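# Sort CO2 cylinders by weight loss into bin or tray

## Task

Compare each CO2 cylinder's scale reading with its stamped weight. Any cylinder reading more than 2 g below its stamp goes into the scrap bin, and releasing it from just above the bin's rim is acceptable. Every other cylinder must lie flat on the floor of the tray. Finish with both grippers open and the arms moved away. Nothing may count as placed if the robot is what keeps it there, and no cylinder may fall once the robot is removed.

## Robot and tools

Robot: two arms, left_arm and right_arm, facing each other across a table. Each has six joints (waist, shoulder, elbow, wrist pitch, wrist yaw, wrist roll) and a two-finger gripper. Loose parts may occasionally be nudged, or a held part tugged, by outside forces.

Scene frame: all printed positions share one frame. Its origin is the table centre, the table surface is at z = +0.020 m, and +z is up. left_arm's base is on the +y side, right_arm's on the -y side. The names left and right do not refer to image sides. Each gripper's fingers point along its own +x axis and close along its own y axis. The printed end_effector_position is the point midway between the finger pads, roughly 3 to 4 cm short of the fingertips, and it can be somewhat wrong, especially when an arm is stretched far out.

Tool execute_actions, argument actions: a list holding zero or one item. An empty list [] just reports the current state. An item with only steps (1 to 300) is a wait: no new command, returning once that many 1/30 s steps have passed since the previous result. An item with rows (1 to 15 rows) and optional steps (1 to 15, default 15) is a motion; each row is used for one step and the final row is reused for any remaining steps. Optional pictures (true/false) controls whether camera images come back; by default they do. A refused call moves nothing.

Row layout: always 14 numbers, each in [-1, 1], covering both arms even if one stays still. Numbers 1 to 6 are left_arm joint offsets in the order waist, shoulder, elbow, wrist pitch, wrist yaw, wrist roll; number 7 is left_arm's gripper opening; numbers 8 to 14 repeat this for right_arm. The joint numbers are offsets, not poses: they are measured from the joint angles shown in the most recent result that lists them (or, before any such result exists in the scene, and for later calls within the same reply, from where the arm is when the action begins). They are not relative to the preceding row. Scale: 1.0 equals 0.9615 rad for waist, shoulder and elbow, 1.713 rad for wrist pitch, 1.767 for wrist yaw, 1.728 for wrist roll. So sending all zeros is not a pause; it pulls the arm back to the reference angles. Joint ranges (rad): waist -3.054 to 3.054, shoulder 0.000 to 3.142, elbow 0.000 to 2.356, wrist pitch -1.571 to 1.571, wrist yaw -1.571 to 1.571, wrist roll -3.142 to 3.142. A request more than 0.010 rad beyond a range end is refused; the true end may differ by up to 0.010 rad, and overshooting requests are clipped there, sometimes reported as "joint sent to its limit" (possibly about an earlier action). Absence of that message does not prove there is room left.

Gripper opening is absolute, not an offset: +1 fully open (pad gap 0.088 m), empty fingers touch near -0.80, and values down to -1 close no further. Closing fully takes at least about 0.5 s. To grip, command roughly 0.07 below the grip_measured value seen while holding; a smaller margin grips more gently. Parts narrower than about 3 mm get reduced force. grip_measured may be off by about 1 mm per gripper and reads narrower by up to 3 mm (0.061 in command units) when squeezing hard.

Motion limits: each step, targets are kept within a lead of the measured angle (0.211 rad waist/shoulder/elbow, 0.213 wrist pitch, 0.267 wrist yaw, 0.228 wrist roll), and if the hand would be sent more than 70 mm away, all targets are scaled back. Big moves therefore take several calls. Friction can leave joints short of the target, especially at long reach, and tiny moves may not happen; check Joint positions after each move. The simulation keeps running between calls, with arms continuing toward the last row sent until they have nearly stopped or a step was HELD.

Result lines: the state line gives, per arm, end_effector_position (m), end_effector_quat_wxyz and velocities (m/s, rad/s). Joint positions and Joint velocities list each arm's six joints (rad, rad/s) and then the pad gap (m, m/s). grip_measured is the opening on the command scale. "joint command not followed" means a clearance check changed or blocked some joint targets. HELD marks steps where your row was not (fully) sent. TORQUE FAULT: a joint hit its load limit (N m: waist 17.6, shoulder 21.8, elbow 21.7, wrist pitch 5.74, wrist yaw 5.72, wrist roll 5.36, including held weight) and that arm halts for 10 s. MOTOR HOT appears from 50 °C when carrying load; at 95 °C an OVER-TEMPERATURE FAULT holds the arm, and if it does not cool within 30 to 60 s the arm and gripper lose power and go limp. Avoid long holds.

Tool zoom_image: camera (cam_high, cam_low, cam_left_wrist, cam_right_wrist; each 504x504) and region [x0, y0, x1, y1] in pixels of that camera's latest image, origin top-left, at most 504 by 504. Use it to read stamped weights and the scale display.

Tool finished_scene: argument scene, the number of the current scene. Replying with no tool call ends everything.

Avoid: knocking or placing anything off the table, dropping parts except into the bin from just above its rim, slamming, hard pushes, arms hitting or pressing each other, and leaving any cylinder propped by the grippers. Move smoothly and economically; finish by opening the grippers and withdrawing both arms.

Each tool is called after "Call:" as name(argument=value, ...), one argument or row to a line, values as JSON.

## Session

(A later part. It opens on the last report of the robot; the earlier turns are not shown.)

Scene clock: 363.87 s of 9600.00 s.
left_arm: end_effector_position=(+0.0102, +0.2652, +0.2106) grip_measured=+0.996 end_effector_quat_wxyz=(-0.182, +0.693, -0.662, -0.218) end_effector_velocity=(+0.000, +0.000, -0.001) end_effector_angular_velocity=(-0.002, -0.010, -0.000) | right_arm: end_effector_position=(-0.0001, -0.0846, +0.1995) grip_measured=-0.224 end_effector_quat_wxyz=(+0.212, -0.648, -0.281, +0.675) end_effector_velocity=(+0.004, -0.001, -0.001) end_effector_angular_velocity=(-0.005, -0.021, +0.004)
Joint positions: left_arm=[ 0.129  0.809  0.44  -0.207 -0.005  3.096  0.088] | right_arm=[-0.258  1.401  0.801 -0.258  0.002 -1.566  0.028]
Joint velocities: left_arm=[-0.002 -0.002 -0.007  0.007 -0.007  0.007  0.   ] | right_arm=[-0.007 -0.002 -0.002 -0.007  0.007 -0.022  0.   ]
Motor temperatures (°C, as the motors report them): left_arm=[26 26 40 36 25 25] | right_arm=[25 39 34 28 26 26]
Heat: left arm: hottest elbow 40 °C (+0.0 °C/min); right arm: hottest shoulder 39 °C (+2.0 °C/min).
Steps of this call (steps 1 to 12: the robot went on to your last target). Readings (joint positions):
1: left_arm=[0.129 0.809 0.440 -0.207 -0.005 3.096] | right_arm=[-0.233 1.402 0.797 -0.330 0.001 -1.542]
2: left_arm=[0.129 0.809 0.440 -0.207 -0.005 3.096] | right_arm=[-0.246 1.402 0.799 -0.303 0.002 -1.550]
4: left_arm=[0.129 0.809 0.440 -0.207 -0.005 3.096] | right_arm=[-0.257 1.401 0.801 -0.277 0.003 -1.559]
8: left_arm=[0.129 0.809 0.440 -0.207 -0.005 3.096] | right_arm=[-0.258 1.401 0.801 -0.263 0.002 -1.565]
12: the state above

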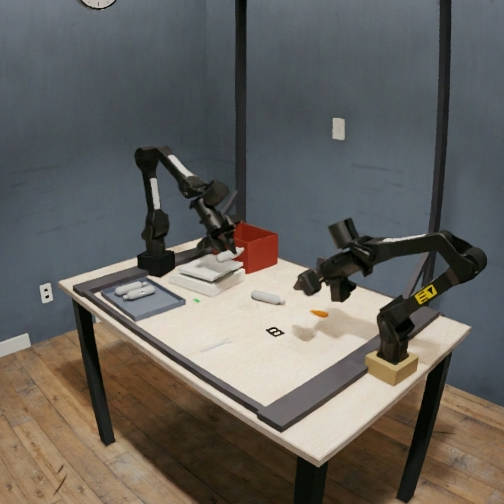

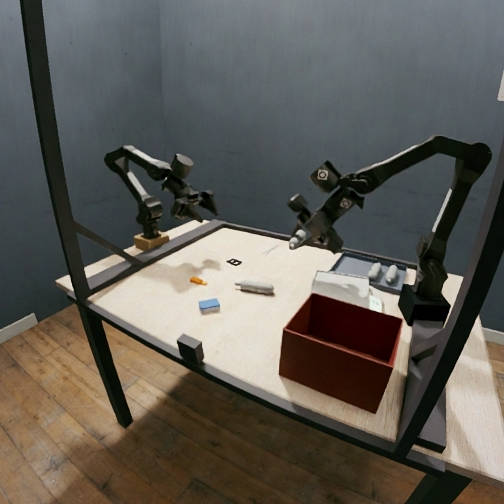

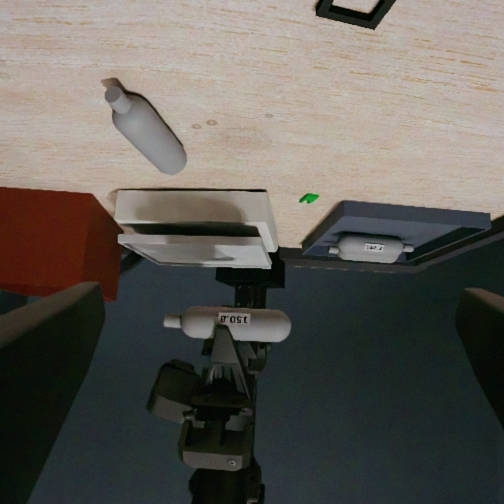

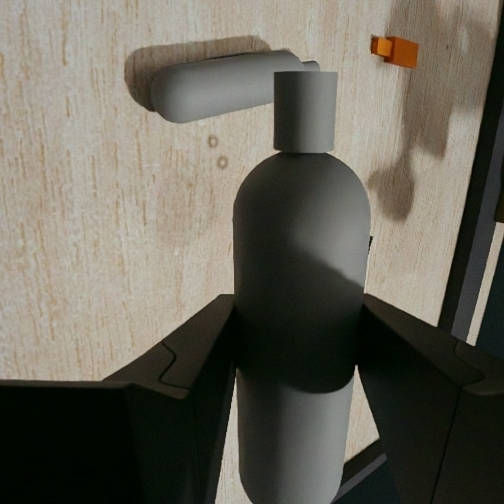

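Call:
execute_actions(
  actions=[
    {"rows": [[0,0,0,0,0,0,1,0.010,0,0.012,-0.006,0,-0.004,-0.3],[0,0,0,0,0,0,1,0.031,0,0.036,-0.018,0,-0.011,-0.3],[0,0,0,0,0,0,1,0.062,0,0.069,-0.036,0,-0.022,-0.3],[0,0,0,0,0,0,1,0.102,0,0.106,-0.060,0,-0.036,-0.3],[0,0,0,0,0,0,1,0.141,0.008,0.144,-0.083,0,-0.050,-0.3],[0,0,0,0,0,0,1,0.181,0.025,0.181,-0.106,0,-0.064,-0.3],[0,0,0,0,0,0,1,0.220,0.050,0.218,-0.130,0,-0.078,-0.3],[0,0,0,0,0,0,1,0.260,0.075,0.256,-0.153,0,-0.092,-0.3],[0,0,0,0,0,0,1,0.300,0.100,0.293,-0.176,0,-0.106,-0.3],[0,0,0,0,0,0,1,0.339,0.125,0.331,-0.200,0,-0.120,-0.3],[0,0,0,0,0,0,1,0.379,0.150,0.368,-0.223,0,-0.134,-0.3],[0,0,0,0,0,0,1,0.418,0.175,0.406,-0.246,0,-0.148,-0.3],[0,0,0,0,0,0,1,0.458,0.200,0.443,-0.270,0,-0.162,-0.3],[0,0,0,0,0,0,1,0.497,0.225,0.480,-0.293,0,-0.176,-0.3],[0,0,0,0,0,0,1,0.537,0.250,0.518,-0.316,0,-0.190,-0.3]], "steps": 15},
  ],
  pictures=false,
)

Call:
execute_actions(
  actions=[
    {"rows": [[0,0,0,0,0,0,1,0.134,0.093,0.136,-0.082,0,-0.049,-0.3],[0,0,0,0,0,0,1,0.174,0.118,0.174,-0.105,0,-0.063,-0.3],[0,0,0,0,0,0,1,0.213,0.142,0.211,-0.128,0,-0.077,-0.3],[0,0,0,0,0,0,1,0.253,0.167,0.246,-0.152,0,-0.091,-0.3],[0,0,0,0,0,0,1,0.292,0.192,0.279,-0.175,0,-0.105,-0.3],[0,0,0,0,0,0,1,0.332,0.217,0.307,-0.198,0,-0.119,-0.3],[0,0,0,0,0,0,1,0.371,0.242,0.331,-0.222,0,-0.133,-0.3],[0,0,0,0,0,0,1,0.409,0.266,0.349,-0.244,0,-0.146,-0.3],[0,0,0,0,0,0,1,0.442,0.288,0.364,-0.264,0,-0.158,-0.3],[0,0,0,0,0,0,1,0.469,0.307,0.373,-0.282,0,-0.168,-0.3],[0,0,0,0,0,0,1,0.489,0.322,0.379,-0.296,0,-0.175,-0.3],[0,0,0,0,0,0,1,0.502,0.334,0.379,-0.306,0,-0.181,-0.3],[0,0,0,0,0,0,1,0.510,0.340,0.379,-0.311,0,-0.183,-0.3],[0,0,0,0,0,0,1,0.511,0.342,0.379,-0.312,0,-0.183,-0.3]], "steps": 15},
  ],
  pictures=false,
)

Call:
execute_actions(
  actions=[
    {"steps": 10},
  ],
)

Scene clock: 386.60 s of 9600.00 s.
left_arm: end_effector_position=(+0.0102, +0.2652, +0.2106) grip_measured=+0.996 end_effector_quat_wxyz=(-0.182, +0.693, -0.662, -0.218) end_effector_velocity=(+0.003, +0.001, -0.002) end_effector_angular_velocity=(+0.007, -0.006, +0.020) | right_arm: end_effector_position=(-0.1505, -0.1139, +0.2297) grip_measured=-0.224 end_effector_quat_wxyz=(+0.095, +0.611, +0.434, -0.655) end_effector_velocity=(-0.382, -0.184, -0.026) end_effector_angular_velocity=(-0.609, -0.738, +1.757)
Joint positions: left_arm=[ 0.129  0.809  0.44  -0.207 -0.005  3.096  0.088] | right_arm=[ 0.163  1.578  1.201 -0.705  0.004 -1.832  0.028]
Joint velocities: left_arm=[-0.002 -0.002 -0.002 -0.007 -0.022 -0.007 -0.   ] | right_arm=[ 1.126  0.75   1.018 -1.165 -0.007 -0.711 -0.   ]
Motor temperatures (°C, as the motors report them): left_arm=[26 26 40 36 25 25] | right_arm=[25 40 36 32 26 26]
Heat: left arm: hottest elbow 40 °C (+0.0 °C/min); right arm: hottest shoulder 40 °C (-3.0 °C/min).
Steps of this call (steps 1 to 30: the robot went on to your last target; steps 31 to 90: nothing new was sent; then 19.23 s passed at rest; steps 91 to 105: all 15 steps of this action). Readings (joint positions):
91: left_arm=[0.129 0.809 0.440 -0.207 -0.005 3.096] | right_arm=[-0.258 1.401 0.801 -0.257 0.002 -1.567]
92: left_arm=[0.129 0.809 0.440 -0.207 -0.005 3.096] | right_arm=[-0.255 1.401 0.804 -0.264 0.003 -1.569]
94: left_arm=[0.129 0.809 0.440 -0.207 -0.005 3.096] | right_arm=[-0.231 1.401 0.827 -0.308 0.006 -1.589]
98: left_arm=[0.129 0.809 0.440 -0.207 -0.005 3.096] | right_arm=[-0.103 1.428 0.948 -0.431 0.006 -1.667]
105: the state above

Scene clock: 387.10 s of 9600.00 s.
left_arm: end_effector_position=(+0.0102, +0.2652, +0.2106) grip_measured=+0.996 end_effector_quat_wxyz=(-0.182, +0.693, -0.662, -0.218) end_effector_velocity=(+0.000, +0.000, -0.001) end_effector_angular_velocity=(-0.003, +0.002, +0.008) | right_arm: end_effector_position=(-0.2641, -0.2506, +0.1984) grip_measured=-0.224 end_effector_quat_wxyz=(+0.500, +0.497, +0.505, -0.498) end_effector_velocity=(+0.009, -0.112, -0.087) end_effector_angular_velocity=(-0.310, -0.466, +0.401)
Joint positions: left_arm=[ 0.129  0.809  0.44  -0.207 -0.005  3.096  0.088] | right_arm=[ 0.651  1.89   1.543 -1.216  0.    -2.132  0.028]
Joint velocities: left_arm=[-0.002 -0.002 -0.007  0.007 -0.007 -0.007 -0.   ] | right_arm=[ 0.247  0.252 -0.007 -0.3   -0.022 -0.154  0.   ]
Motor temperatures (°C, as the motors report them): left_arm=[26 26 40 36 25 25] | right_arm=[25 40 36 32 26 26]
Heat: left arm: hottest elbow 40 °C (+0.0 °C/min); right arm: hottest shoulder 40 °C (-3.0 °C/min).
Steps of this call (steps 1 to 15: all 15 steps of this action). Readings (joint positions):
1: left_arm=[0.129 0.809 0.440 -0.207 -0.005 3.096] | right_arm=[0.201 1.604 1.235 -0.745 0.004 -1.856]
2: left_arm=[0.129 0.809 0.440 -0.207 -0.005 3.096] | right_arm=[0.238 1.629 1.269 -0.786 0.004 -1.880]
4: left_arm=[0.129 0.809 0.440 -0.207 -0.005 3.096] | right_arm=[0.311 1.678 1.339 -0.867 0.004 -1.928]
8: left_arm=[0.129 0.809 0.440 -0.207 -0.005 3.096] | right_arm=[0.462 1.771 1.467 -1.023 0.004 -2.024]
15: the state above

Scene clock: 387.43 s of 9600.00 s.
left_arm: end_effector_position=(+0.0102, +0.2652, +0.2106) grip_measured=+0.996 end_effector_quat_wxyz=(-0.182, +0.693, -0.662, -0.218) end_effector_velocity=(-0.001, +0.003, -0.004) end_effector_angular_velocity=(+0.022, -0.010, -0.005) | right_arm: end_effector_position=(-0.2628, -0.2529, +0.1964) grip_measured=-0.224 end_effector_quat_wxyz=(+0.512, +0.495, +0.501, -0.491) end_effector_velocity=(+0.004, -0.004, +0.000) end_effector_angular_velocity=(-0.018, -0.015, +0.010)
Joint positions: left_arm=[ 0.129  0.809  0.44  -0.207 -0.005  3.096  0.088] | right_arm=[ 0.655  1.903  1.553 -1.237  0.002 -2.144  0.028]
Joint velocities: left_arm=[-0.007 -0.002 -0.002 -0.022 -0.007  0.007 -0.   ] | right_arm=[ 0.002 -0.002 -0.002 -0.022 -0.007 -0.007 -0.   ]
Motor temperatures (°C, as the motors report them): left_arm=[26 26 40 36 25 25] | right_arm=[25 40 36 32 26 26]
Heat: left arm: hottest elbow 40 °C (+0.0 °C/min); right arm: hottest shoulder 40 °C (-3.0 °C/min).
Steps of this call (steps 1 to 10: the robot went on to your last target). Readings (joint positions):
1: left_arm=[0.129 0.809 0.440 -0.207 -0.005 3.096] | right_arm=[0.656 1.898 1.543 -1.223 0.000 -2.136]
2: left_arm=[0.129 0.809 0.440 -0.207 -0.005 3.096] | right_arm=[0.658 1.902 1.543 -1.228 0.000 -2.139]
4: left_arm=[0.129 0.809 0.440 -0.207 -0.005 3.096] | right_arm=[0.656 1.903 1.546 -1.233 0.002 -2.142]
8: left_arm=[0.129 0.809 0.440 -0.207 -0.005 3.096] | right_arm=[0.655 1.903 1.553 -1.235 0.002 -2.144]
10: the state above

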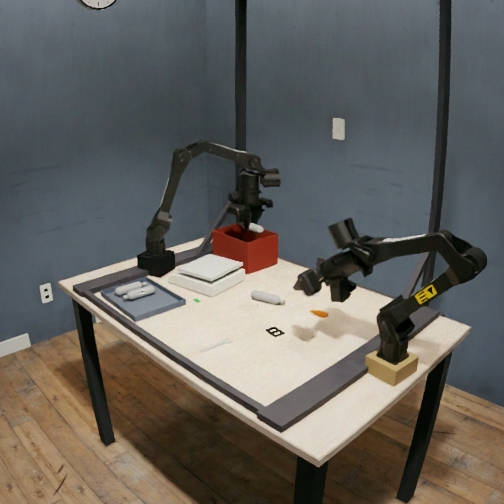

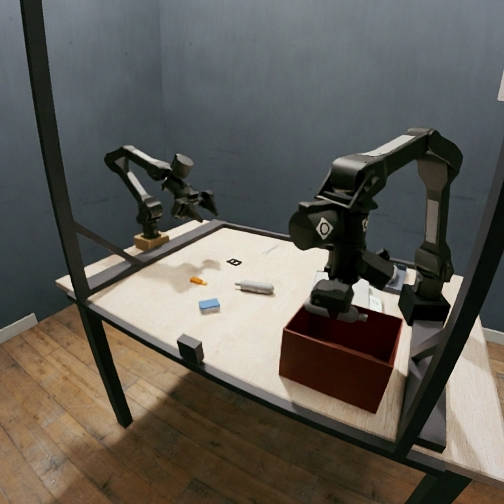

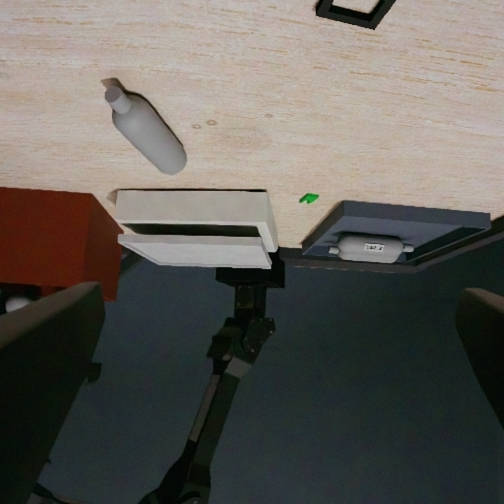

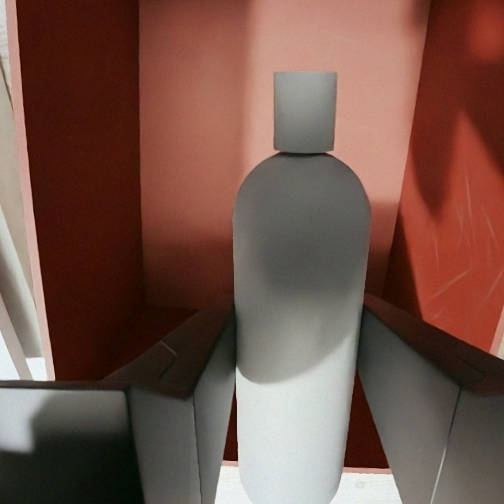

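Call:
execute_actions(
  actions=[
    {"rows": [[0,0,0,0,0,0,1,0.010,0,0,0.002,0,0.008,-0.3],[0,0,0,0,0,0,1,0.024,0,0,0.004,0,0.020,-0.3],[0,0,0,0,0,0,1,0.040,0,0,0.006,0,0.034,-0.3],[0,0,0,0,0,0,1,0.056,0,0,0.008,0,0.048,-0.3],[0,0,0,0,0,0,1,0.071,0,0,0.010,0,0.061,-0.3],[0,0,0,0,0,0,1,0.084,0,0,0.012,0,0.072,-0.3],[0,0,0,0,0,0,1,0.093,0,0,0.012,0,0.080,-0.3],[0,0,0,0,0,0,1,0.098,0,0,0.012,0,0.084,-0.3],[0,0,0,0,0,0,1,0.100,0,0,0.012,0,0.086,-0.3]], "steps": 15},
  ],
)

Scene clock: 397.13 s of 9600.00 s.
left_arm: end_effector_position=(+0.0102, +0.2652, +0.2106) grip_measured=+0.996 end_effector_quat_wxyz=(-0.182, +0.693, -0.662, -0.218) end_effector_velocity=(-0.001, +0.001, -0.003) end_effector_angular_velocity=(+0.013, -0.010, -0.005) | right_arm: end_effector_position=(-0.2829, -0.2817, +0.1964) grip_measured=-0.224 end_effector_quat_wxyz=(+0.495, +0.505, +0.496, -0.504) end_effector_velocity=(+0.006, -0.001, +0.000) end_effector_angular_velocity=(-0.016, -0.017, -0.044)
Joint positions: left_arm=[ 0.129  0.809  0.44  -0.207 -0.005  3.096  0.088] | right_arm=[ 0.753  1.903  1.553 -1.219  0.001 -2.002  0.028]
Joint velocities: left_arm=[-0.007  0.002 -0.002 -0.007 -0.007  0.007 -0.   ] | right_arm=[-0.007 -0.002 -0.002 -0.022 -0.007  0.037 -0.   ]
Motor temperatures (°C, as the motors report them): left_arm=[26 26 40 36 25 25] | right_arm=[25 41 37 31 26 26]
Heat: left arm: hottest elbow 40 °C (+0.0 °C/min); right arm: hottest shoulder 41 °C (-2.0 °C/min).
Steps of this call (steps 1 to 30: the robot went on to your last target; steps 31 to 90: nothing new was sent; then 6.20 s passed at rest; steps 91 to 105: all 15 steps of this action). Readings (joint positions):
91: left_arm=[0.129 0.809 0.440 -0.207 -0.005 3.096] | right_arm=[0.656 1.903 1.553 -1.237 0.002 -2.144]
92: left_arm=[0.129 0.809 0.440 -0.207 -0.005 3.096] | right_arm=[0.657 1.903 1.553 -1.237 0.003 -2.139]
94: left_arm=[0.129 0.809 0.440 -0.207 -0.005 3.096] | right_arm=[0.670 1.903 1.553 -1.234 0.003 -2.109]
98: left_arm=[0.129 0.809 0.440 -0.207 -0.005 3.096] | right_arm=[0.725 1.903 1.553 -1.221 0.003 -2.036]
105: the state above

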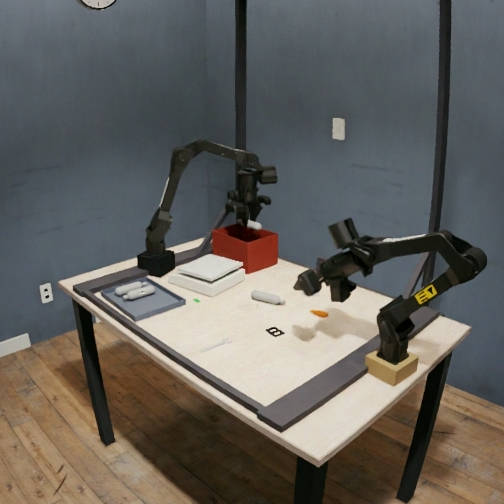

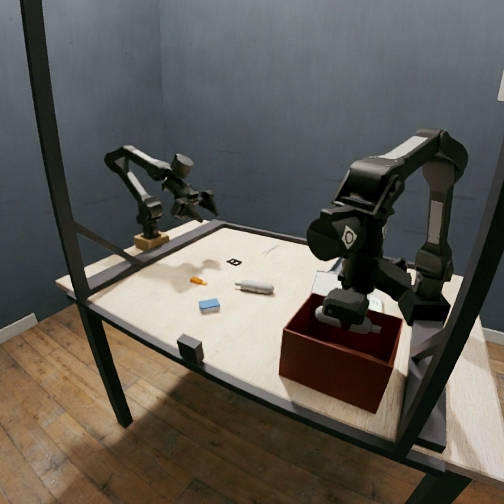

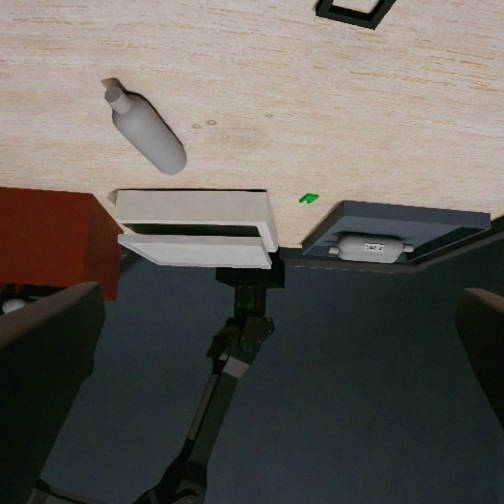

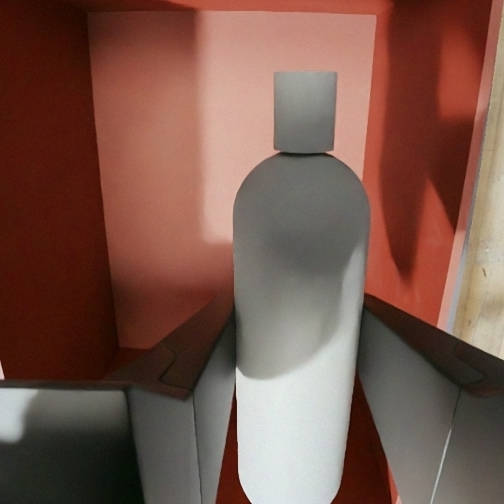

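Call:
execute_actions(
  actions=[],
)

Scene clock: 406.77 s of 9600.00 s.
left_arm: end_effector_position=(+0.0102, +0.2652, +0.2106) grip_measured=+0.996 end_effector_quat_wxyz=(-0.182, +0.693, -0.662, -0.218) end_effector_velocity=(-0.001, +0.002, -0.004) end_effector_angular_velocity=(+0.012, +0.002, +0.003) | right_arm: end_effector_position=(-0.2830, -0.2816, +0.1964) grip_measured=-0.224 end_effector_quat_wxyz=(+0.495, +0.505, +0.496, -0.505) end_effector_velocity=(-0.001, +0.000, +0.000) end_effector_angular_velocity=(-0.003, +0.010, +0.005)
Joint positions: left_arm=[ 0.129  0.809  0.44  -0.207 -0.005  3.096  0.088] | right_arm=[ 0.753  1.903  1.553 -1.219  0.001 -2.     0.028]
Joint velocities: left_arm=[-0.007 -0.002 -0.007 -0.007 -0.007 -0.007  0.   ] | right_arm=[-0.002 -0.002 -0.002  0.007 -0.007 -0.007 -0.   ]
Motor temperatures (°C, as the motors report them): left_arm=[26 26 41 36 25 25] | right_arm=[25 42 36 31 26 26]
Heat: left arm: hottest elbow 41 °C (+1.0 °C/min); right arm: hottest shoulder 42 °C (+0.0 °C/min).
Steps of this call (steps 1 to 15: the robot went on to your last target; steps 16 to 90: nothing new was sent; then 6.63 s passed at rest). Readings (joint positions):
1: left_arm=[0.129 0.809 0.440 -0.207 -0.005 3.096] | right_arm=[0.753 1.903 1.553 -1.219 0.001 -2.001]
2: left_arm=[0.129 0.809 0.440 -0.207 -0.005 3.096] | right_arm=[0.753 1.903 1.553 -1.219 0.001 -2.001]
4: left_arm=[0.129 0.809 0.440 -0.207 -0.005 3.096] | right_arm=[0.753 1.903 1.553 -1.219 0.001 -2.000]
8: left_arm=[0.129 0.809 0.440 -0.207 -0.005 3.096] | right_arm=[0.753 1.903 1.553 -1.219 0.001 -2.000]
90: the state above
All arms were judged still, so your last target was given up. Only a new action makes them travel on or press farther. Fingers that are still opening or closing keep moving.

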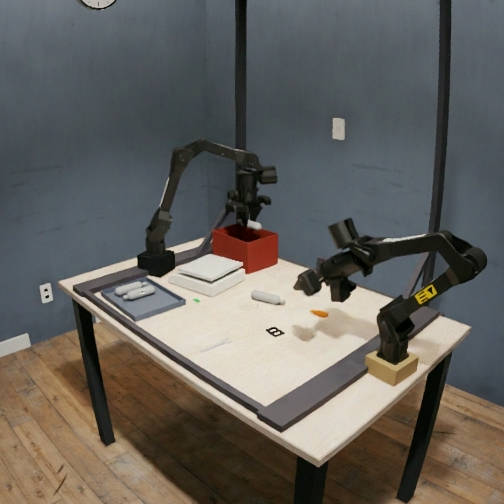

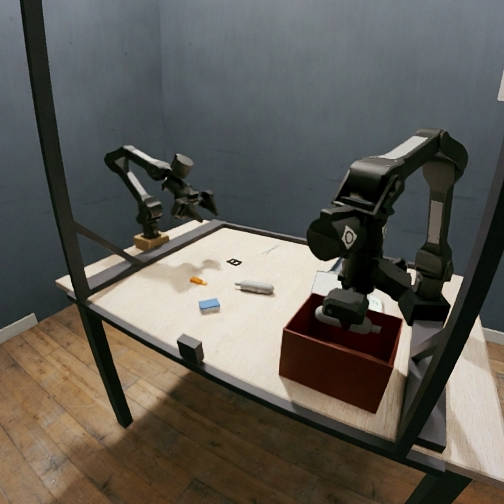

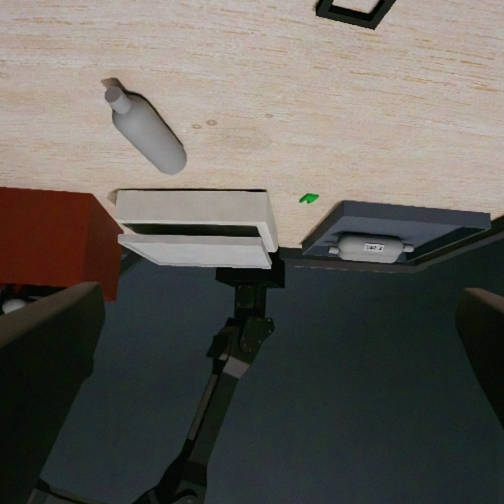

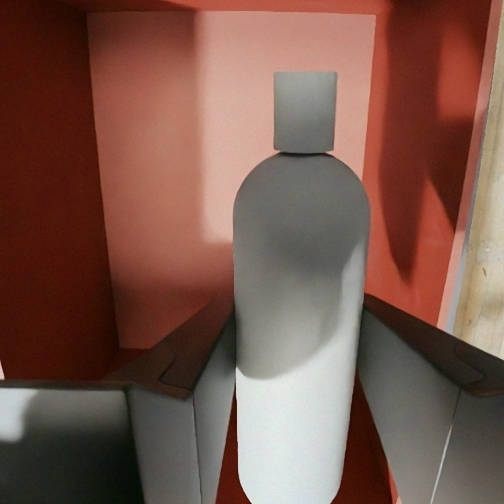

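Call:
execute_actions(
  actions=[
    {"rows": [[0,0,0,0,0,0,1,0,0,0,0,0,0,-0.2],[0,0,0,0,0,0,1,0,0,0,0,0,0,-0.1],[0,0,0,0,0,0,1,0,0,0,0,0,0,0.0],[0,0,0,0,0,0,1,0,0,0,0,0,0,0.1],[0,0,0,0,0,0,1,0,0,0,0,0,0,0.15],[0,0,0,0,0,0,1,0,0,0,0,0,0,0.2]], "steps": 14},
  ],
)

Scene clock: 408.43 s of 9600.00 s.
left_arm: end_effector_position=(+0.0102, +0.2652, +0.2106) grip_measured=+0.996 end_effector_quat_wxyz=(-0.182, +0.693, -0.662, -0.218) end_effector_velocity=(+0.000, +0.000, -0.001) end_effector_angular_velocity=(-0.003, +0.002, +0.008) | right_arm: end_effector_position=(-0.2830, -0.2816, +0.1964) grip_measured=+0.191 end_effector_quat_wxyz=(+0.495, +0.505, +0.496, -0.505) end_effector_velocity=(+0.003, +0.000, +0.000) end_effector_angular_velocity=(-0.010, -0.003, +0.000)
Joint positions: left_arm=[ 0.129  0.809  0.44  -0.207 -0.005  3.096  0.088] | right_arm=[ 0.753  1.903  1.553 -1.219  0.001 -2.     0.048]
Joint velocities: left_arm=[-0.002 -0.002 -0.007  0.007 -0.007 -0.007 -0.   ] | right_arm=[-0.007 -0.002 -0.002 -0.007 -0.007 -0.007  0.003]
Motor temperatures (°C, as the motors report them): left_arm=[26 26 41 36 25 25] | right_arm=[25 42 36 31 26 26]
Heat: left arm: hottest elbow 41 °C (+1.0 °C/min); right arm: hottest shoulder 42 °C (+1.0 °C/min).
Steps of this call (steps 1 to 36: nothing new was sent; steps 37 to 50: all 14 steps of this action). Readings (joint positions):
37: left_arm=[0.129 0.809 0.440 -0.207 -0.005 3.096] | right_arm=[0.753 1.903 1.553 -1.219 0.001 -2.000]
38: left_arm=[0.129 0.809 0.440 -0.207 -0.005 3.096] | right_arm=[0.753 1.903 1.553 -1.219 0.001 -2.000]
40: left_arm=[0.129 0.809 0.440 -0.207 -0.005 3.096] | right_arm=[0.753 1.903 1.553 -1.219 0.001 -2.000]
44: left_arm=[0.129 0.809 0.440 -0.207 -0.005 3.096] | right_arm=[0.753 1.903 1.553 -1.219 0.001 -2.000]
50: the state above

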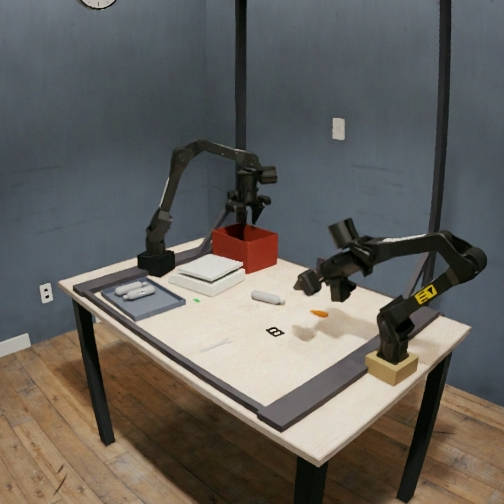

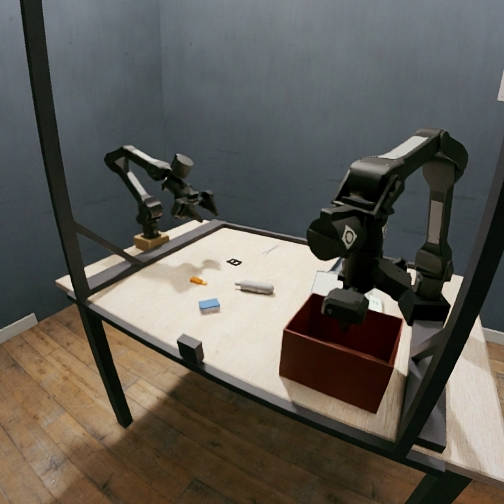

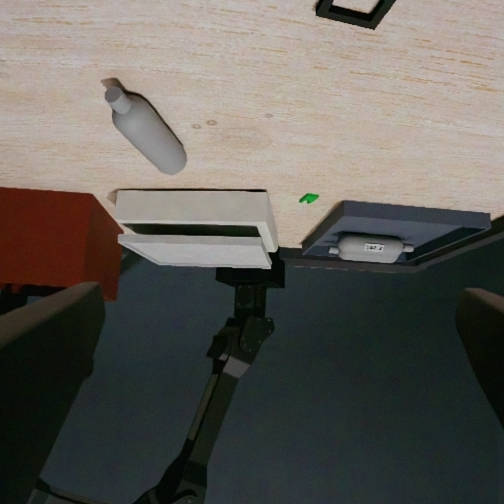

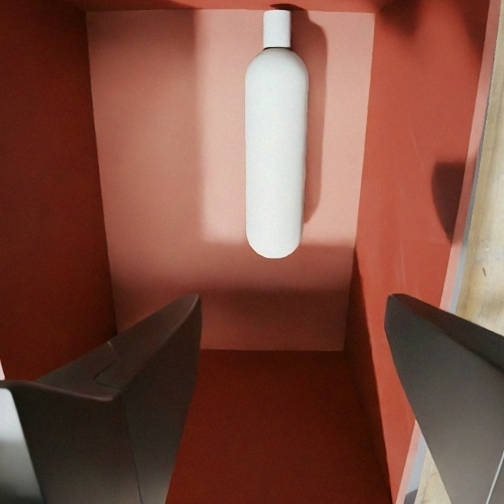

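Call:
zoom_image(
  camera="cam_low",
  region=[225, 270, 285, 305],
)

Region (225, 270, 285, 305) of cam_low's 504x504 image, scaled by 8.400, with more detail than that image has; it fills the top 294 rows of this view, and the rest is white.

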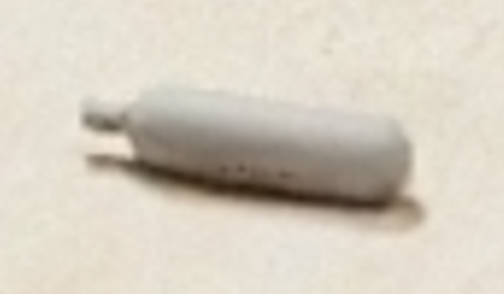

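Call:
execute_actions(
  actions=[
    {"rows": [[0,0,0,0,0,0,1,-0.0104,0,0.031,-0.0175,0,-0.012,0.25],[0,0,0,0,0,0,1,-0.0312,0,0.073,-0.041,0,-0.029,0.25],[0,0,0,0,0,0,1,-0.0624,0.016,0.114,-0.055,0,-0.058,0.25],[0,0,0,0,0,0,1,-0.104,0.031,0.156,-0.070,0,-0.090,0.25],[0,0,0,0,0,0,1,-0.156,0.047,0.187,-0.079,0,-0.122,0.25],[0,0,0,0,0,0,1,-0.210,0.062,0.208,-0.082,0,-0.153,0.25],[0,0,0,0,0,0,1,-0.264,0.078,0.208,-0.073,0,-0.185,0.25],[0,0,0,0,0,0,1,-0.318,0.094,0.208,-0.064,0,-0.217,0.25],[0,0,0,0,0,0,1,-0.372,0.094,0.208,-0.064,0,-0.249,0.25],[0,0,0,0,0,0,1,-0.426,0.094,0.208,-0.064,0,-0.281,0.25],[0,0,0,0,0,0,1,-0.480,0.094,0.208,-0.064,0,-0.313,0.25],[0,0,0,0,0,0,1,-0.535,0.094,0.208,-0.064,0,-0.344,0.25],[0,0,0,0,0,0,1,-0.589,0.094,0.208,-0.064,0,-0.376,0.25],[0,0,0,0,0,0,1,-0.643,0.094,0.208,-0.064,0,-0.408,0.25],[0,0,0,0,0,0,1,-0.697,0.094,0.208,-0.064,0,-0.440,0.25]], "steps": 15},
  ],
  pictures=false,
)

Call:
execute_actions(
  actions=[
    {"rows": [[0,0,0,0,0,0,1,-0.187,0,0,0,0,-0.110,0.25],[0,0,0,0,0,0,1,-0.234,0.021,0.008,0.007,0,-0.142,0.25],[0,0,0,0,0,0,1,-0.276,0.052,0.021,0.018,0,-0.174,0.25],[0,0,0,0,0,0,1,-0.312,0.094,0.037,0.032,0,-0.203,0.25],[0,0,0,0,0,0,1,-0.338,0.135,0.054,0.046,0,-0.226,0.25],[0,0,0,0,0,0,1,-0.357,0.177,0.071,0.060,0,-0.246,0.25],[0,0,0,0,0,0,1,-0.371,0.218,0.087,0.075,0,-0.263,0.25],[0,0,0,0,0,0,1,-0.371,0.260,0.104,0.089,0,-0.275,0.25],[0,0,0,0,0,0,1,-0.371,0.296,0.119,0.101,0,-0.284,0.25],[0,0,0,0,0,0,1,-0.371,0.324,0.130,0.111,0,-0.284,0.25]], "steps": 15},
  ],
  pictures=false,
)

Call:
execute_actions(
  actions=[
    {"steps": 6},
  ],
)

Scene clock: 426.23 s of 9600.00 s.
left_arm: end_effector_position=(+0.0102, +0.2652, +0.2106) grip_measured=+0.996 end_effector_quat_wxyz=(-0.182, +0.693, -0.662, -0.218) end_effector_velocity=(-0.003, -0.000, +0.001) end_effector_angular_velocity=(-0.008, +0.022, -0.002) | right_arm: end_effector_position=(-0.1704, -0.1208, +0.2146) grip_measured=+0.247 end_effector_quat_wxyz=(+0.516, +0.484, +0.515, -0.485) end_effector_velocity=(+0.507, +0.330, -0.014) end_effector_angular_velocity=(-0.055, -0.023, +0.063)
Joint positions: left_arm=[ 0.129  0.809  0.44  -0.207 -0.005  3.096  0.088] | right_arm=[ 0.215  1.988  1.742 -1.327 -0.001 -2.62   0.051]
Joint velocities: left_arm=[-0.007 -0.002 -0.002  0.007  0.007 -0.022 -0.   ] | right_arm=[-1.6    0.037 -0.002 -0.022 -0.007 -1.663 -0.   ]
Motor temperatures (°C, as the motors report them): left_arm=[26 26 41 37 25 25] | right_arm=[25 44 36 30 26 26]
Heat: left arm: hottest elbow 41 °C (+1.0 °C/min); right arm: hottest shoulder 44 °C (+5.1 °C/min).
Steps of this call (steps 1 to 15: the robot went on to your last target; steps 16 to 90: nothing new was sent; then 14.30 s passed at rest; steps 91 to 105: all 15 steps of this action). Readings (joint positions):
91: left_arm=[0.129 0.809 0.440 -0.207 -0.005 3.096] | right_arm=[0.753 1.903 1.555 -1.222 0.001 -2.001]
92: left_arm=[0.129 0.809 0.440 -0.207 -0.005 3.096] | right_arm=[0.751 1.904 1.565 -1.239 0.001 -2.011]
94: left_arm=[0.129 0.809 0.440 -0.207 -0.005 3.096] | right_arm=[0.730 1.912 1.609 -1.288 -0.002 -2.065]
98: left_arm=[0.129 0.809 0.440 -0.207 -0.005 3.096] | right_arm=[0.585 1.942 1.723 -1.327 -0.003 -2.247]
105: the state above

Scene clock: 426.73 s of 9600.00 s.
left_arm: end_effector_position=(+0.0102, +0.2652, +0.2106) grip_measured=+0.996 end_effector_quat_wxyz=(-0.182, +0.693, -0.662, -0.218) end_effector_velocity=(+0.000, +0.003, -0.004) end_effector_angular_velocity=(+0.022, +0.003, +0.008) | right_arm: end_effector_position=(-0.0579, -0.0123, +0.1175) grip_measured=+0.247 end_effector_quat_wxyz=(+0.553, +0.445, +0.534, -0.459) end_effector_velocity=(-0.034, +0.013, -0.037) end_effector_angular_velocity=(+0.030, +0.032, +0.126)
Joint positions: left_arm=[ 0.129  0.809  0.44  -0.207 -0.005  3.096  0.088] | right_arm=[-0.145  2.3    1.844 -1.147  0.001 -3.1    0.051]
Joint velocities: left_arm=[-0.002 -0.002 -0.002 -0.022 -0.007 -0.007  0.   ] | right_arm=[ 0.061  0.085 -0.002  0.125 -0.022 -0.066 -0.   ]
Motor temperatures (°C, as the motors report them): left_arm=[26 26 41 37 25 25] | right_arm=[25 44 36 30 26 26]
Heat: left arm: hottest elbow 41 °C (+1.0 °C/min); right arm: hottest shoulder 44 °C (+5.1 °C/min).
Steps of this call (steps 1 to 15: all 15 steps of this action). Readings (joint positions):
1: left_arm=[0.129 0.809 0.440 -0.207 -0.005 3.096] | right_arm=[0.162 1.989 1.742 -1.327 -0.001 -2.675]
2: left_arm=[0.129 0.809 0.440 -0.207 -0.005 3.096] | right_arm=[0.109 1.990 1.742 -1.326 -0.001 -2.730]
4: left_arm=[0.129 0.809 0.440 -0.207 -0.005 3.096] | right_arm=[0.011 2.006 1.752 -1.312 -0.000 -2.839]
8: left_arm=[0.129 0.809 0.440 -0.207 -0.005 3.096] | right_arm=[-0.121 2.123 1.809 -1.228 0.002 -3.012]
15: the state above

Scene clock: 426.93 s of 9600.00 s.
left_arm: end_effector_position=(+0.0102, +0.2652, +0.2106) grip_measured=+0.996 end_effector_quat_wxyz=(-0.182, +0.693, -0.662, -0.218) end_effector_velocity=(+0.000, +0.002, -0.003) end_effector_angular_velocity=(+0.007, +0.015, +0.016) | right_arm: end_effector_position=(-0.0607, -0.0062, +0.1213) grip_measured=+0.247 end_effector_quat_wxyz=(+0.547, +0.449, +0.543, -0.451) end_effector_velocity=(+0.000, -0.000, +0.004) end_effector_angular_velocity=(+0.001, +0.008, +0.019)
Joint positions: left_arm=[ 0.129  0.809  0.44  -0.207 -0.005  3.096  0.088] | right_arm=[-0.142  2.301  1.861 -1.138  0.    -3.106  0.051]
Joint velocities: left_arm=[-0.002 -0.007 -0.007 -0.007 -0.007 -0.022 -0.   ] | right_arm=[-0.002 -0.007  0.002 -0.007 -0.007 -0.022  0.   ]
Motor temperatures (°C, as the motors report them): left_arm=[26 26 41 37 25 25] | right_arm=[25 44 36 30 26 26]
Heat: left arm: hottest elbow 41 °C (+1.0 °C/min); right arm: hottest shoulder 44 °C (+5.1 °C/min).
Steps of this call (steps 1 to 6: the robot went on to your last target). Readings (joint positions):
1: left_arm=[0.129 0.809 0.440 -0.207 -0.005 3.096] | right_arm=[-0.143 2.301 1.845 -1.144 0.000 -3.102]
2: left_arm=[0.129 0.809 0.440 -0.207 -0.005 3.096] | right_arm=[-0.142 2.301 1.848 -1.144 0.000 -3.103]
4: left_arm=[0.129 0.809 0.440 -0.207 -0.005 3.096] | right_arm=[-0.142 2.301 1.858 -1.139 0.000 -3.105]
6: the state above

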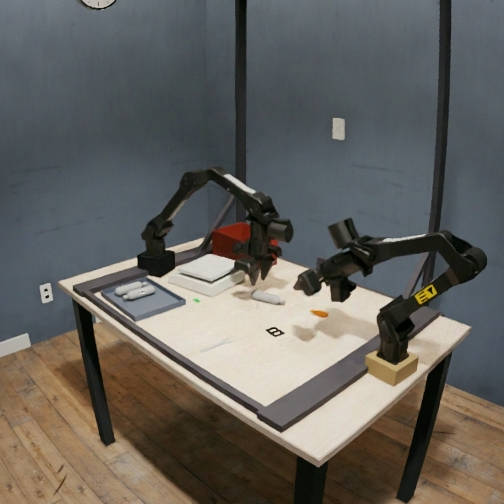

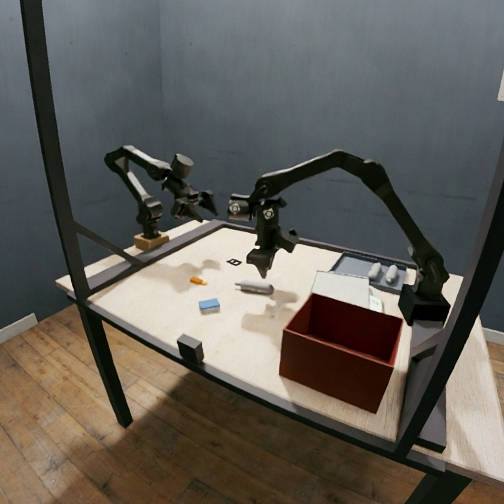

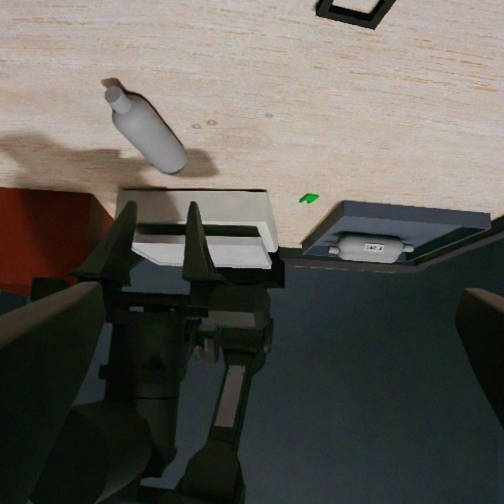

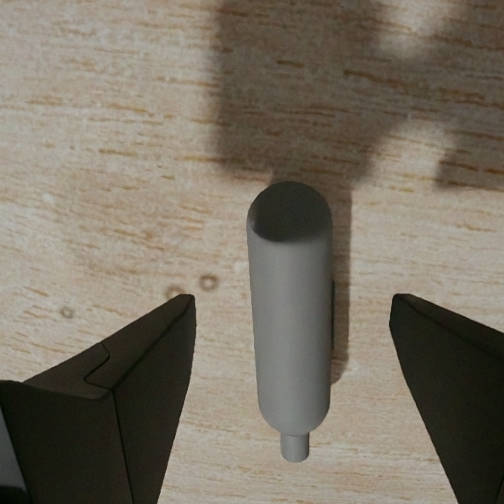

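Call:
execute_actions(
  actions=[
    {"rows": [[0,0,0,0,0,0,1,0.005,0.0055,-0.0015,0.004,0,-0.007,0.25],[0,0,0,0,0,0,1,0.009,0.0154,-0.004,0.012,0,-0.014,0.25],[0,0,0,0,0,0,1,0.0125,0.0276,-0.007,0.021,0,-0.021,0.25],[0,0,0,0,0,0,1,0.0125,0.0408,-0.011,0.031,0,-0.021,0.25],[0,0,0,0,0,0,1,0.0125,0.0551,-0.0145,0.042,0,-0.021,0.25],[0,0,0,0,0,0,1,0.0125,0.0694,-0.018,0.053,0,-0.021,0.25],[0,0,0,0,0,0,1,0.0125,0.0827,-0.022,0.063,0,-0.021,0.25],[0,0,0,0,0,0,1,0.0125,0.0948,-0.025,0.073,0,-0.021,0.25],[0,0,0,0,0,0,1,0.0125,0.1030,-0.0276,0.080,0,-0.021,0.25],[0,0,0,0,0,0,1,0.0125,0.1080,-0.029,0.0846,0,-0.021,0.25],[0,0,0,0,0,0,1,0.0125,0.1102,-0.029,0.0846,0,-0.021,0.25]], "steps": 15},
  ],
  pictures=false,
)

Call:
execute_actions(
  actions=[
    {"steps": 5},
  ],
)

Scene clock: 439.83 s of 9600.00 s.
left_arm: end_effector_position=(+0.0102, +0.2652, +0.2106) grip_measured=+0.996 end_effector_quat_wxyz=(-0.182, +0.693, -0.662, -0.218) end_effector_velocity=(+0.002, +0.001, -0.002) end_effector_angular_velocity=(+0.007, +0.002, +0.013) | right_arm: end_effector_position=(-0.0687, +0.0058, +0.0727) grip_measured=+0.247 end_effector_quat_wxyz=(+0.552, +0.441, +0.556, -0.438) end_effector_velocity=(-0.007, +0.012, -0.009) end_effector_angular_velocity=(+0.046, +0.049, -0.010)
Joint positions: left_arm=[ 0.129  0.809  0.44  -0.207 -0.005  3.096  0.088] | right_arm=[-0.131  2.401  1.837 -1.001  0.    -3.132  0.051]
Joint velocities: left_arm=[ 0.002 -0.002 -0.002 -0.007 -0.007 -0.007 -0.   ] | right_arm=[-0.002  0.017 -0.007  0.081 -0.037  0.007 -0.   ]
Motor temperatures (°C, as the motors report them): left_arm=[26 26 41 37 25 25] | right_arm=[25 48 36 29 26 26]
Heat: left arm: hottest elbow 41 °C (+1.0 °C/min); right arm: hottest shoulder 48 °C (+9.0 °C/min).
joint sent to its limit (right arm) — the command would take joint 6 (wrist roll) past its lower limit, so that joint was sent only as far as its limit.
Steps of this call (steps 1 to 30: the robot went on to your last target; steps 31 to 90: nothing new was sent; then 9.40 s passed at rest; steps 91 to 105: all 15 steps of this action). Readings (joint positions):
91: left_arm=[0.129 0.809 0.440 -0.207 -0.005 3.096] | right_arm=[-0.142 2.301 1.861 -1.138 0.000 -3.108]
92: left_arm=[0.129 0.809 0.440 -0.207 -0.005 3.096] | right_arm=[-0.142 2.301 1.861 -1.135 0.000 -3.112]
94: left_arm=[0.129 0.809 0.440 -0.207 -0.005 3.096] | right_arm=[-0.139 2.305 1.861 -1.115 0.000 -3.123]
98: left_arm=[0.129 0.809 0.440 -0.207 -0.005 3.096] | right_arm=[-0.132 2.341 1.857 -1.053 0.000 -3.130]
105: the state above

Scene clock: 440.00 s of 9600.00 s.
left_arm: end_effector_position=(+0.0102, +0.2652, +0.2106) grip_measured=+0.996 end_effector_quat_wxyz=(-0.182, +0.693, -0.662, -0.218) end_effector_velocity=(+0.002, +0.003, -0.004) end_effector_angular_velocity=(+0.022, -0.010, +0.005) | right_arm: end_effector_position=(-0.0690, +0.0071, +0.0727) grip_measured=+0.247 end_effector_quat_wxyz=(+0.551, +0.442, +0.557, -0.437) end_effector_velocity=(-0.001, -0.007, -0.001) end_effector_angular_velocity=(-0.031, +0.015, +0.005)
Joint positions: left_arm=[ 0.129  0.809  0.44  -0.207 -0.005  3.096  0.088] | right_arm=[-0.131  2.401  1.837 -0.995  0.    -3.132  0.051]
Joint velocities: left_arm=[ 0.002 -0.002 -0.002 -0.022 -0.007  0.007  0.   ] | right_arm=[-0.002 -0.002 -0.007 -0.022 -0.022 -0.007  0.   ]
Motor temperatures (°C, as the motors report them): left_arm=[26 26 41 37 25 25] | right_arm=[25 48 36 29 26 26]
Heat: left arm: hottest elbow 41 °C (+1.0 °C/min); right arm: hottest shoulder 48 °C (+9.1 °C/min).
joint sent to its limit (right arm) — the command would take joint 6 (wrist roll) past its lower limit, so that joint was sent only as far as its limit.
Steps of this call (steps 1 to 5: the robot went on to your last target). Readings (joint positions):
1: left_arm=[0.129 0.809 0.440 -0.207 -0.005 3.096] | right_arm=[-0.131 2.401 1.837 -0.999 0.000 -3.132]
2: left_arm=[0.129 0.809 0.440 -0.207 -0.005 3.096] | right_arm=[-0.131 2.401 1.837 -0.997 0.000 -3.132]
4: left_arm=[0.129 0.809 0.440 -0.207 -0.005 3.096] | right_arm=[-0.131 2.401 1.837 -0.995 0.000 -3.132]
5: the state above

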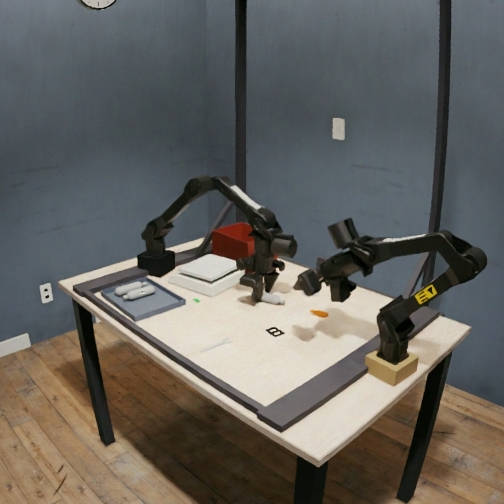

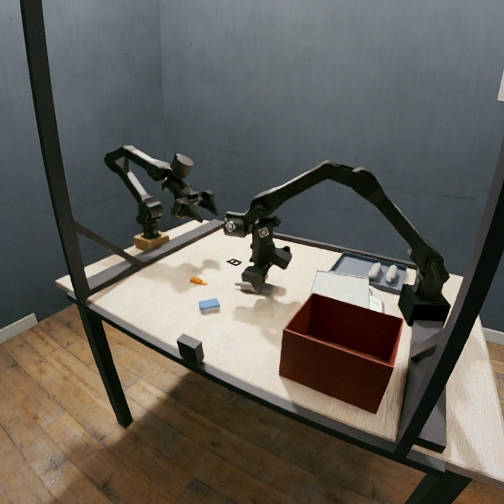

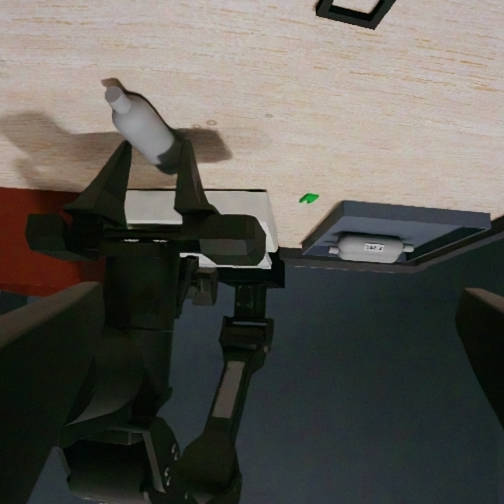

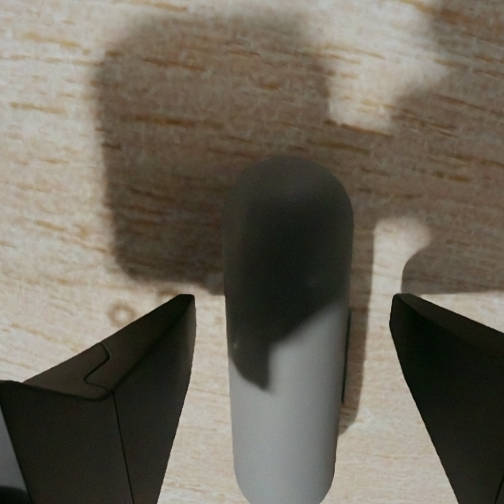

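Call:
execute_actions(
  actions=[
    {"rows": [[0,0,0,0,0,0,1,0,0.006,0,0,0,0,0.22],[0,0,0,0,0,0,1,0,0.011,0,0,0,0,0.17],[0,0,0,0,0,0,1,0,0.0155,0,0,0,0,0.11],[0,0,0,0,0,0,1,0,0.0155,0,0,0,0,0.05],[0,0,0,0,0,0,1,0,0.0155,0,0,0,0,-0.01],[0,0,0,0,0,0,1,0,0.0155,0,0,0,0,-0.07],[0,0,0,0,0,0,1,0,0.0155,0,0,0,0,-0.12],[0,0,0,0,0,0,1,0,0.0155,0,0,0,0,-0.16],[0,0,0,0,0,0,1,0,0.0155,0,0,0,0,-0.20],[0,0,0,0,0,0,1,0,0.0155,0,0,0,0,-0.25],[0,0,0,0,0,0,1,0,0.0155,0,0,0,0,-0.30]], "steps": 15},
  ],
)

Scene clock: 443.13 s of 9600.00 s.
left_arm: end_effector_position=(+0.0102, +0.2652, +0.2106) grip_measured=+0.996 end_effector_quat_wxyz=(-0.182, +0.693, -0.662, -0.218) end_effector_velocity=(+0.000, +0.003, -0.004) end_effector_angular_velocity=(+0.021, +0.015, +0.016) | right_arm: end_effector_position=(-0.0690, +0.0070, +0.0724) grip_measured=-0.231 end_effector_quat_wxyz=(+0.551, +0.442, +0.557, -0.437) end_effector_velocity=(+0.001, -0.003, -0.001) end_effector_angular_velocity=(-0.014, +0.004, -0.024)
Joint positions: left_arm=[ 0.129  0.809  0.44  -0.207 -0.005  3.096  0.088] | right_arm=[-0.131  2.402  1.837 -0.995  0.    -3.133  0.028]
Joint velocities: left_arm=[-0.002 -0.002 -0.002 -0.022 -0.007 -0.022 -0.   ] | right_arm=[-0.002 -0.002 -0.007 -0.007 -0.007  0.022 -0.   ]
Motor temperatures (°C, as the motors report them): left_arm=[26 26 41 37 25 25] | right_arm=[25 48 36 29 26 26]
Heat: left arm: hottest elbow 41 °C (+1.0 °C/min); right arm: hottest shoulder 48 °C (+8.1 °C/min).
joint sent to its limit (right arm) — the command would take joint 6 (wrist roll) past its lower limit, so that joint was sent only as far as its limit.
Steps of this call (steps 1 to 15: the robot went on to your last target; steps 16 to 79: nothing new was sent; steps 80 to 94: all 15 steps of this action). Readings (joint positions):
80: left_arm=[0.129 0.809 0.440 -0.207 -0.005 3.096] | right_arm=[-0.131 2.401 1.837 -0.994 0.000 -3.133]
81: left_arm=[0.129 0.809 0.440 -0.207 -0.005 3.096] | right_arm=[-0.131 2.401 1.837 -0.994 0.000 -3.133]
83: left_arm=[0.129 0.809 0.440 -0.207 -0.005 3.096] | right_arm=[-0.131 2.401 1.837 -0.994 0.000 -3.133]
87: left_arm=[0.129 0.809 0.440 -0.207 -0.005 3.096] | right_arm=[-0.131 2.401 1.837 -0.994 0.000 -3.133]
94: the state above

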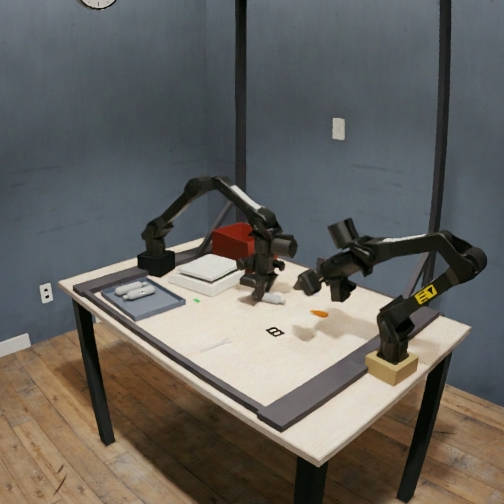

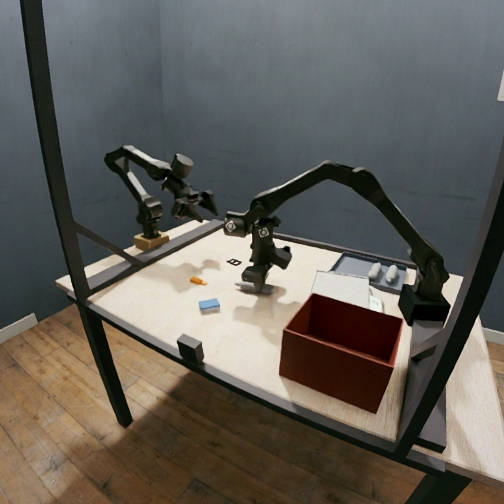

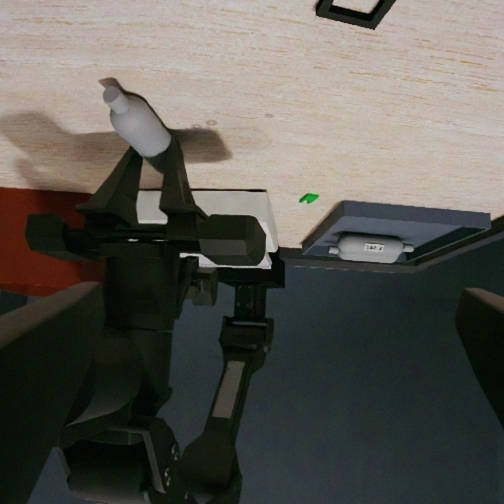

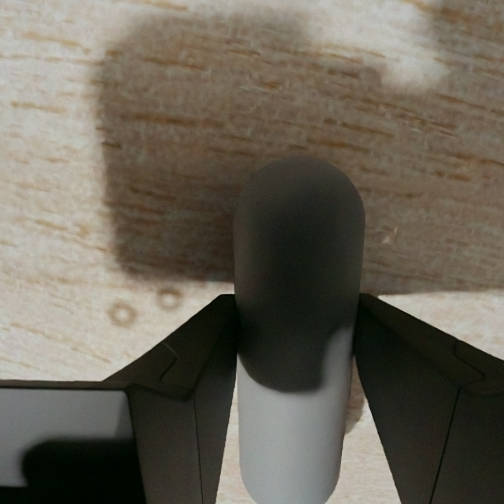

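Call:
execute_actions(
  actions=[
    {"rows": [[0,0,0,0,0,0,1,0,0,0,0,0,0,-0.2],[0,0,0,0,0,0,1,0,0,0,0,0,0,-0.12],[0,0,0,0,0,0,1,0,0,0,0,0,0,-0.06],[0,0,0,0,0,0,1,0,0,-0.006,0,0,0,-0.02],[0,0,0,0,0,0,1,0,0,-0.012,0.002,0,0,-0.02],[0,0,0,0,0,0,1,0,0,-0.018,0.004,0,0,-0.02],[0,0,0,0,0,0,1,0,0,-0.024,0.006,0,0,-0.02]], "steps": 14},
  ],
  pictures=false,
)

Scene clock: 447.07 s of 9600.00 s.
left_arm: end_effector_position=(+0.0102, +0.2652, +0.2106) grip_measured=+0.996 end_effector_quat_wxyz=(-0.182, +0.693, -0.662, -0.218) end_effector_velocity=(+0.001, -0.002, +0.004) end_effector_angular_velocity=(-0.022, +0.002, +0.008) | right_arm: end_effector_position=(-0.0683, +0.0044, +0.0689) grip_measured=-0.025 end_effector_quat_wxyz=(+0.553, +0.441, +0.555, -0.438) end_effector_velocity=(-0.003, +0.003, +0.004) end_effector_angular_velocity=(+0.011, +0.025, -0.010)
Joint positions: left_arm=[ 0.129  0.809  0.44  -0.207 -0.005  3.096  0.088] | right_arm=[-0.131  2.402  1.823 -0.987  0.    -3.133  0.038]
Joint velocities: left_arm=[-0.002 -0.002 -0.002  0.022 -0.007 -0.007 -0.   ] | right_arm=[-0.002 -0.007  0.002  0.007 -0.022  0.007  0.001]
Motor temperatures (°C, as the motors report them): left_arm=[26 26 41 37 25 25] | right_arm=[25 49 36 29 26 26]
Heat: left arm: hottest elbow 41 °C (+1.0 °C/min); right arm: hottest shoulder 49 °C (+9.1 °C/min).
Steps of this call (steps 1 to 15: the robot went on to your last target; steps 16 to 90: nothing new was sent; then 0.47 s passed at rest; steps 91 to 104: all 14 steps of this action). Readings (joint positions):
91: left_arm=[0.129 0.809 0.440 -0.207 -0.005 3.096] | right_arm=[-0.131 2.402 1.837 -0.995 0.000 -3.133]
92: left_arm=[0.129 0.809 0.440 -0.207 -0.005 3.096] | right_arm=[-0.131 2.402 1.837 -0.995 0.000 -3.133]
94: left_arm=[0.129 0.809 0.440 -0.207 -0.005 3.096] | right_arm=[-0.131 2.402 1.837 -0.995 0.000 -3.133]
98: left_arm=[0.129 0.809 0.440 -0.207 -0.005 3.096] | right_arm=[-0.131 2.402 1.831 -0.990 0.000 -3.133]
104: the state above


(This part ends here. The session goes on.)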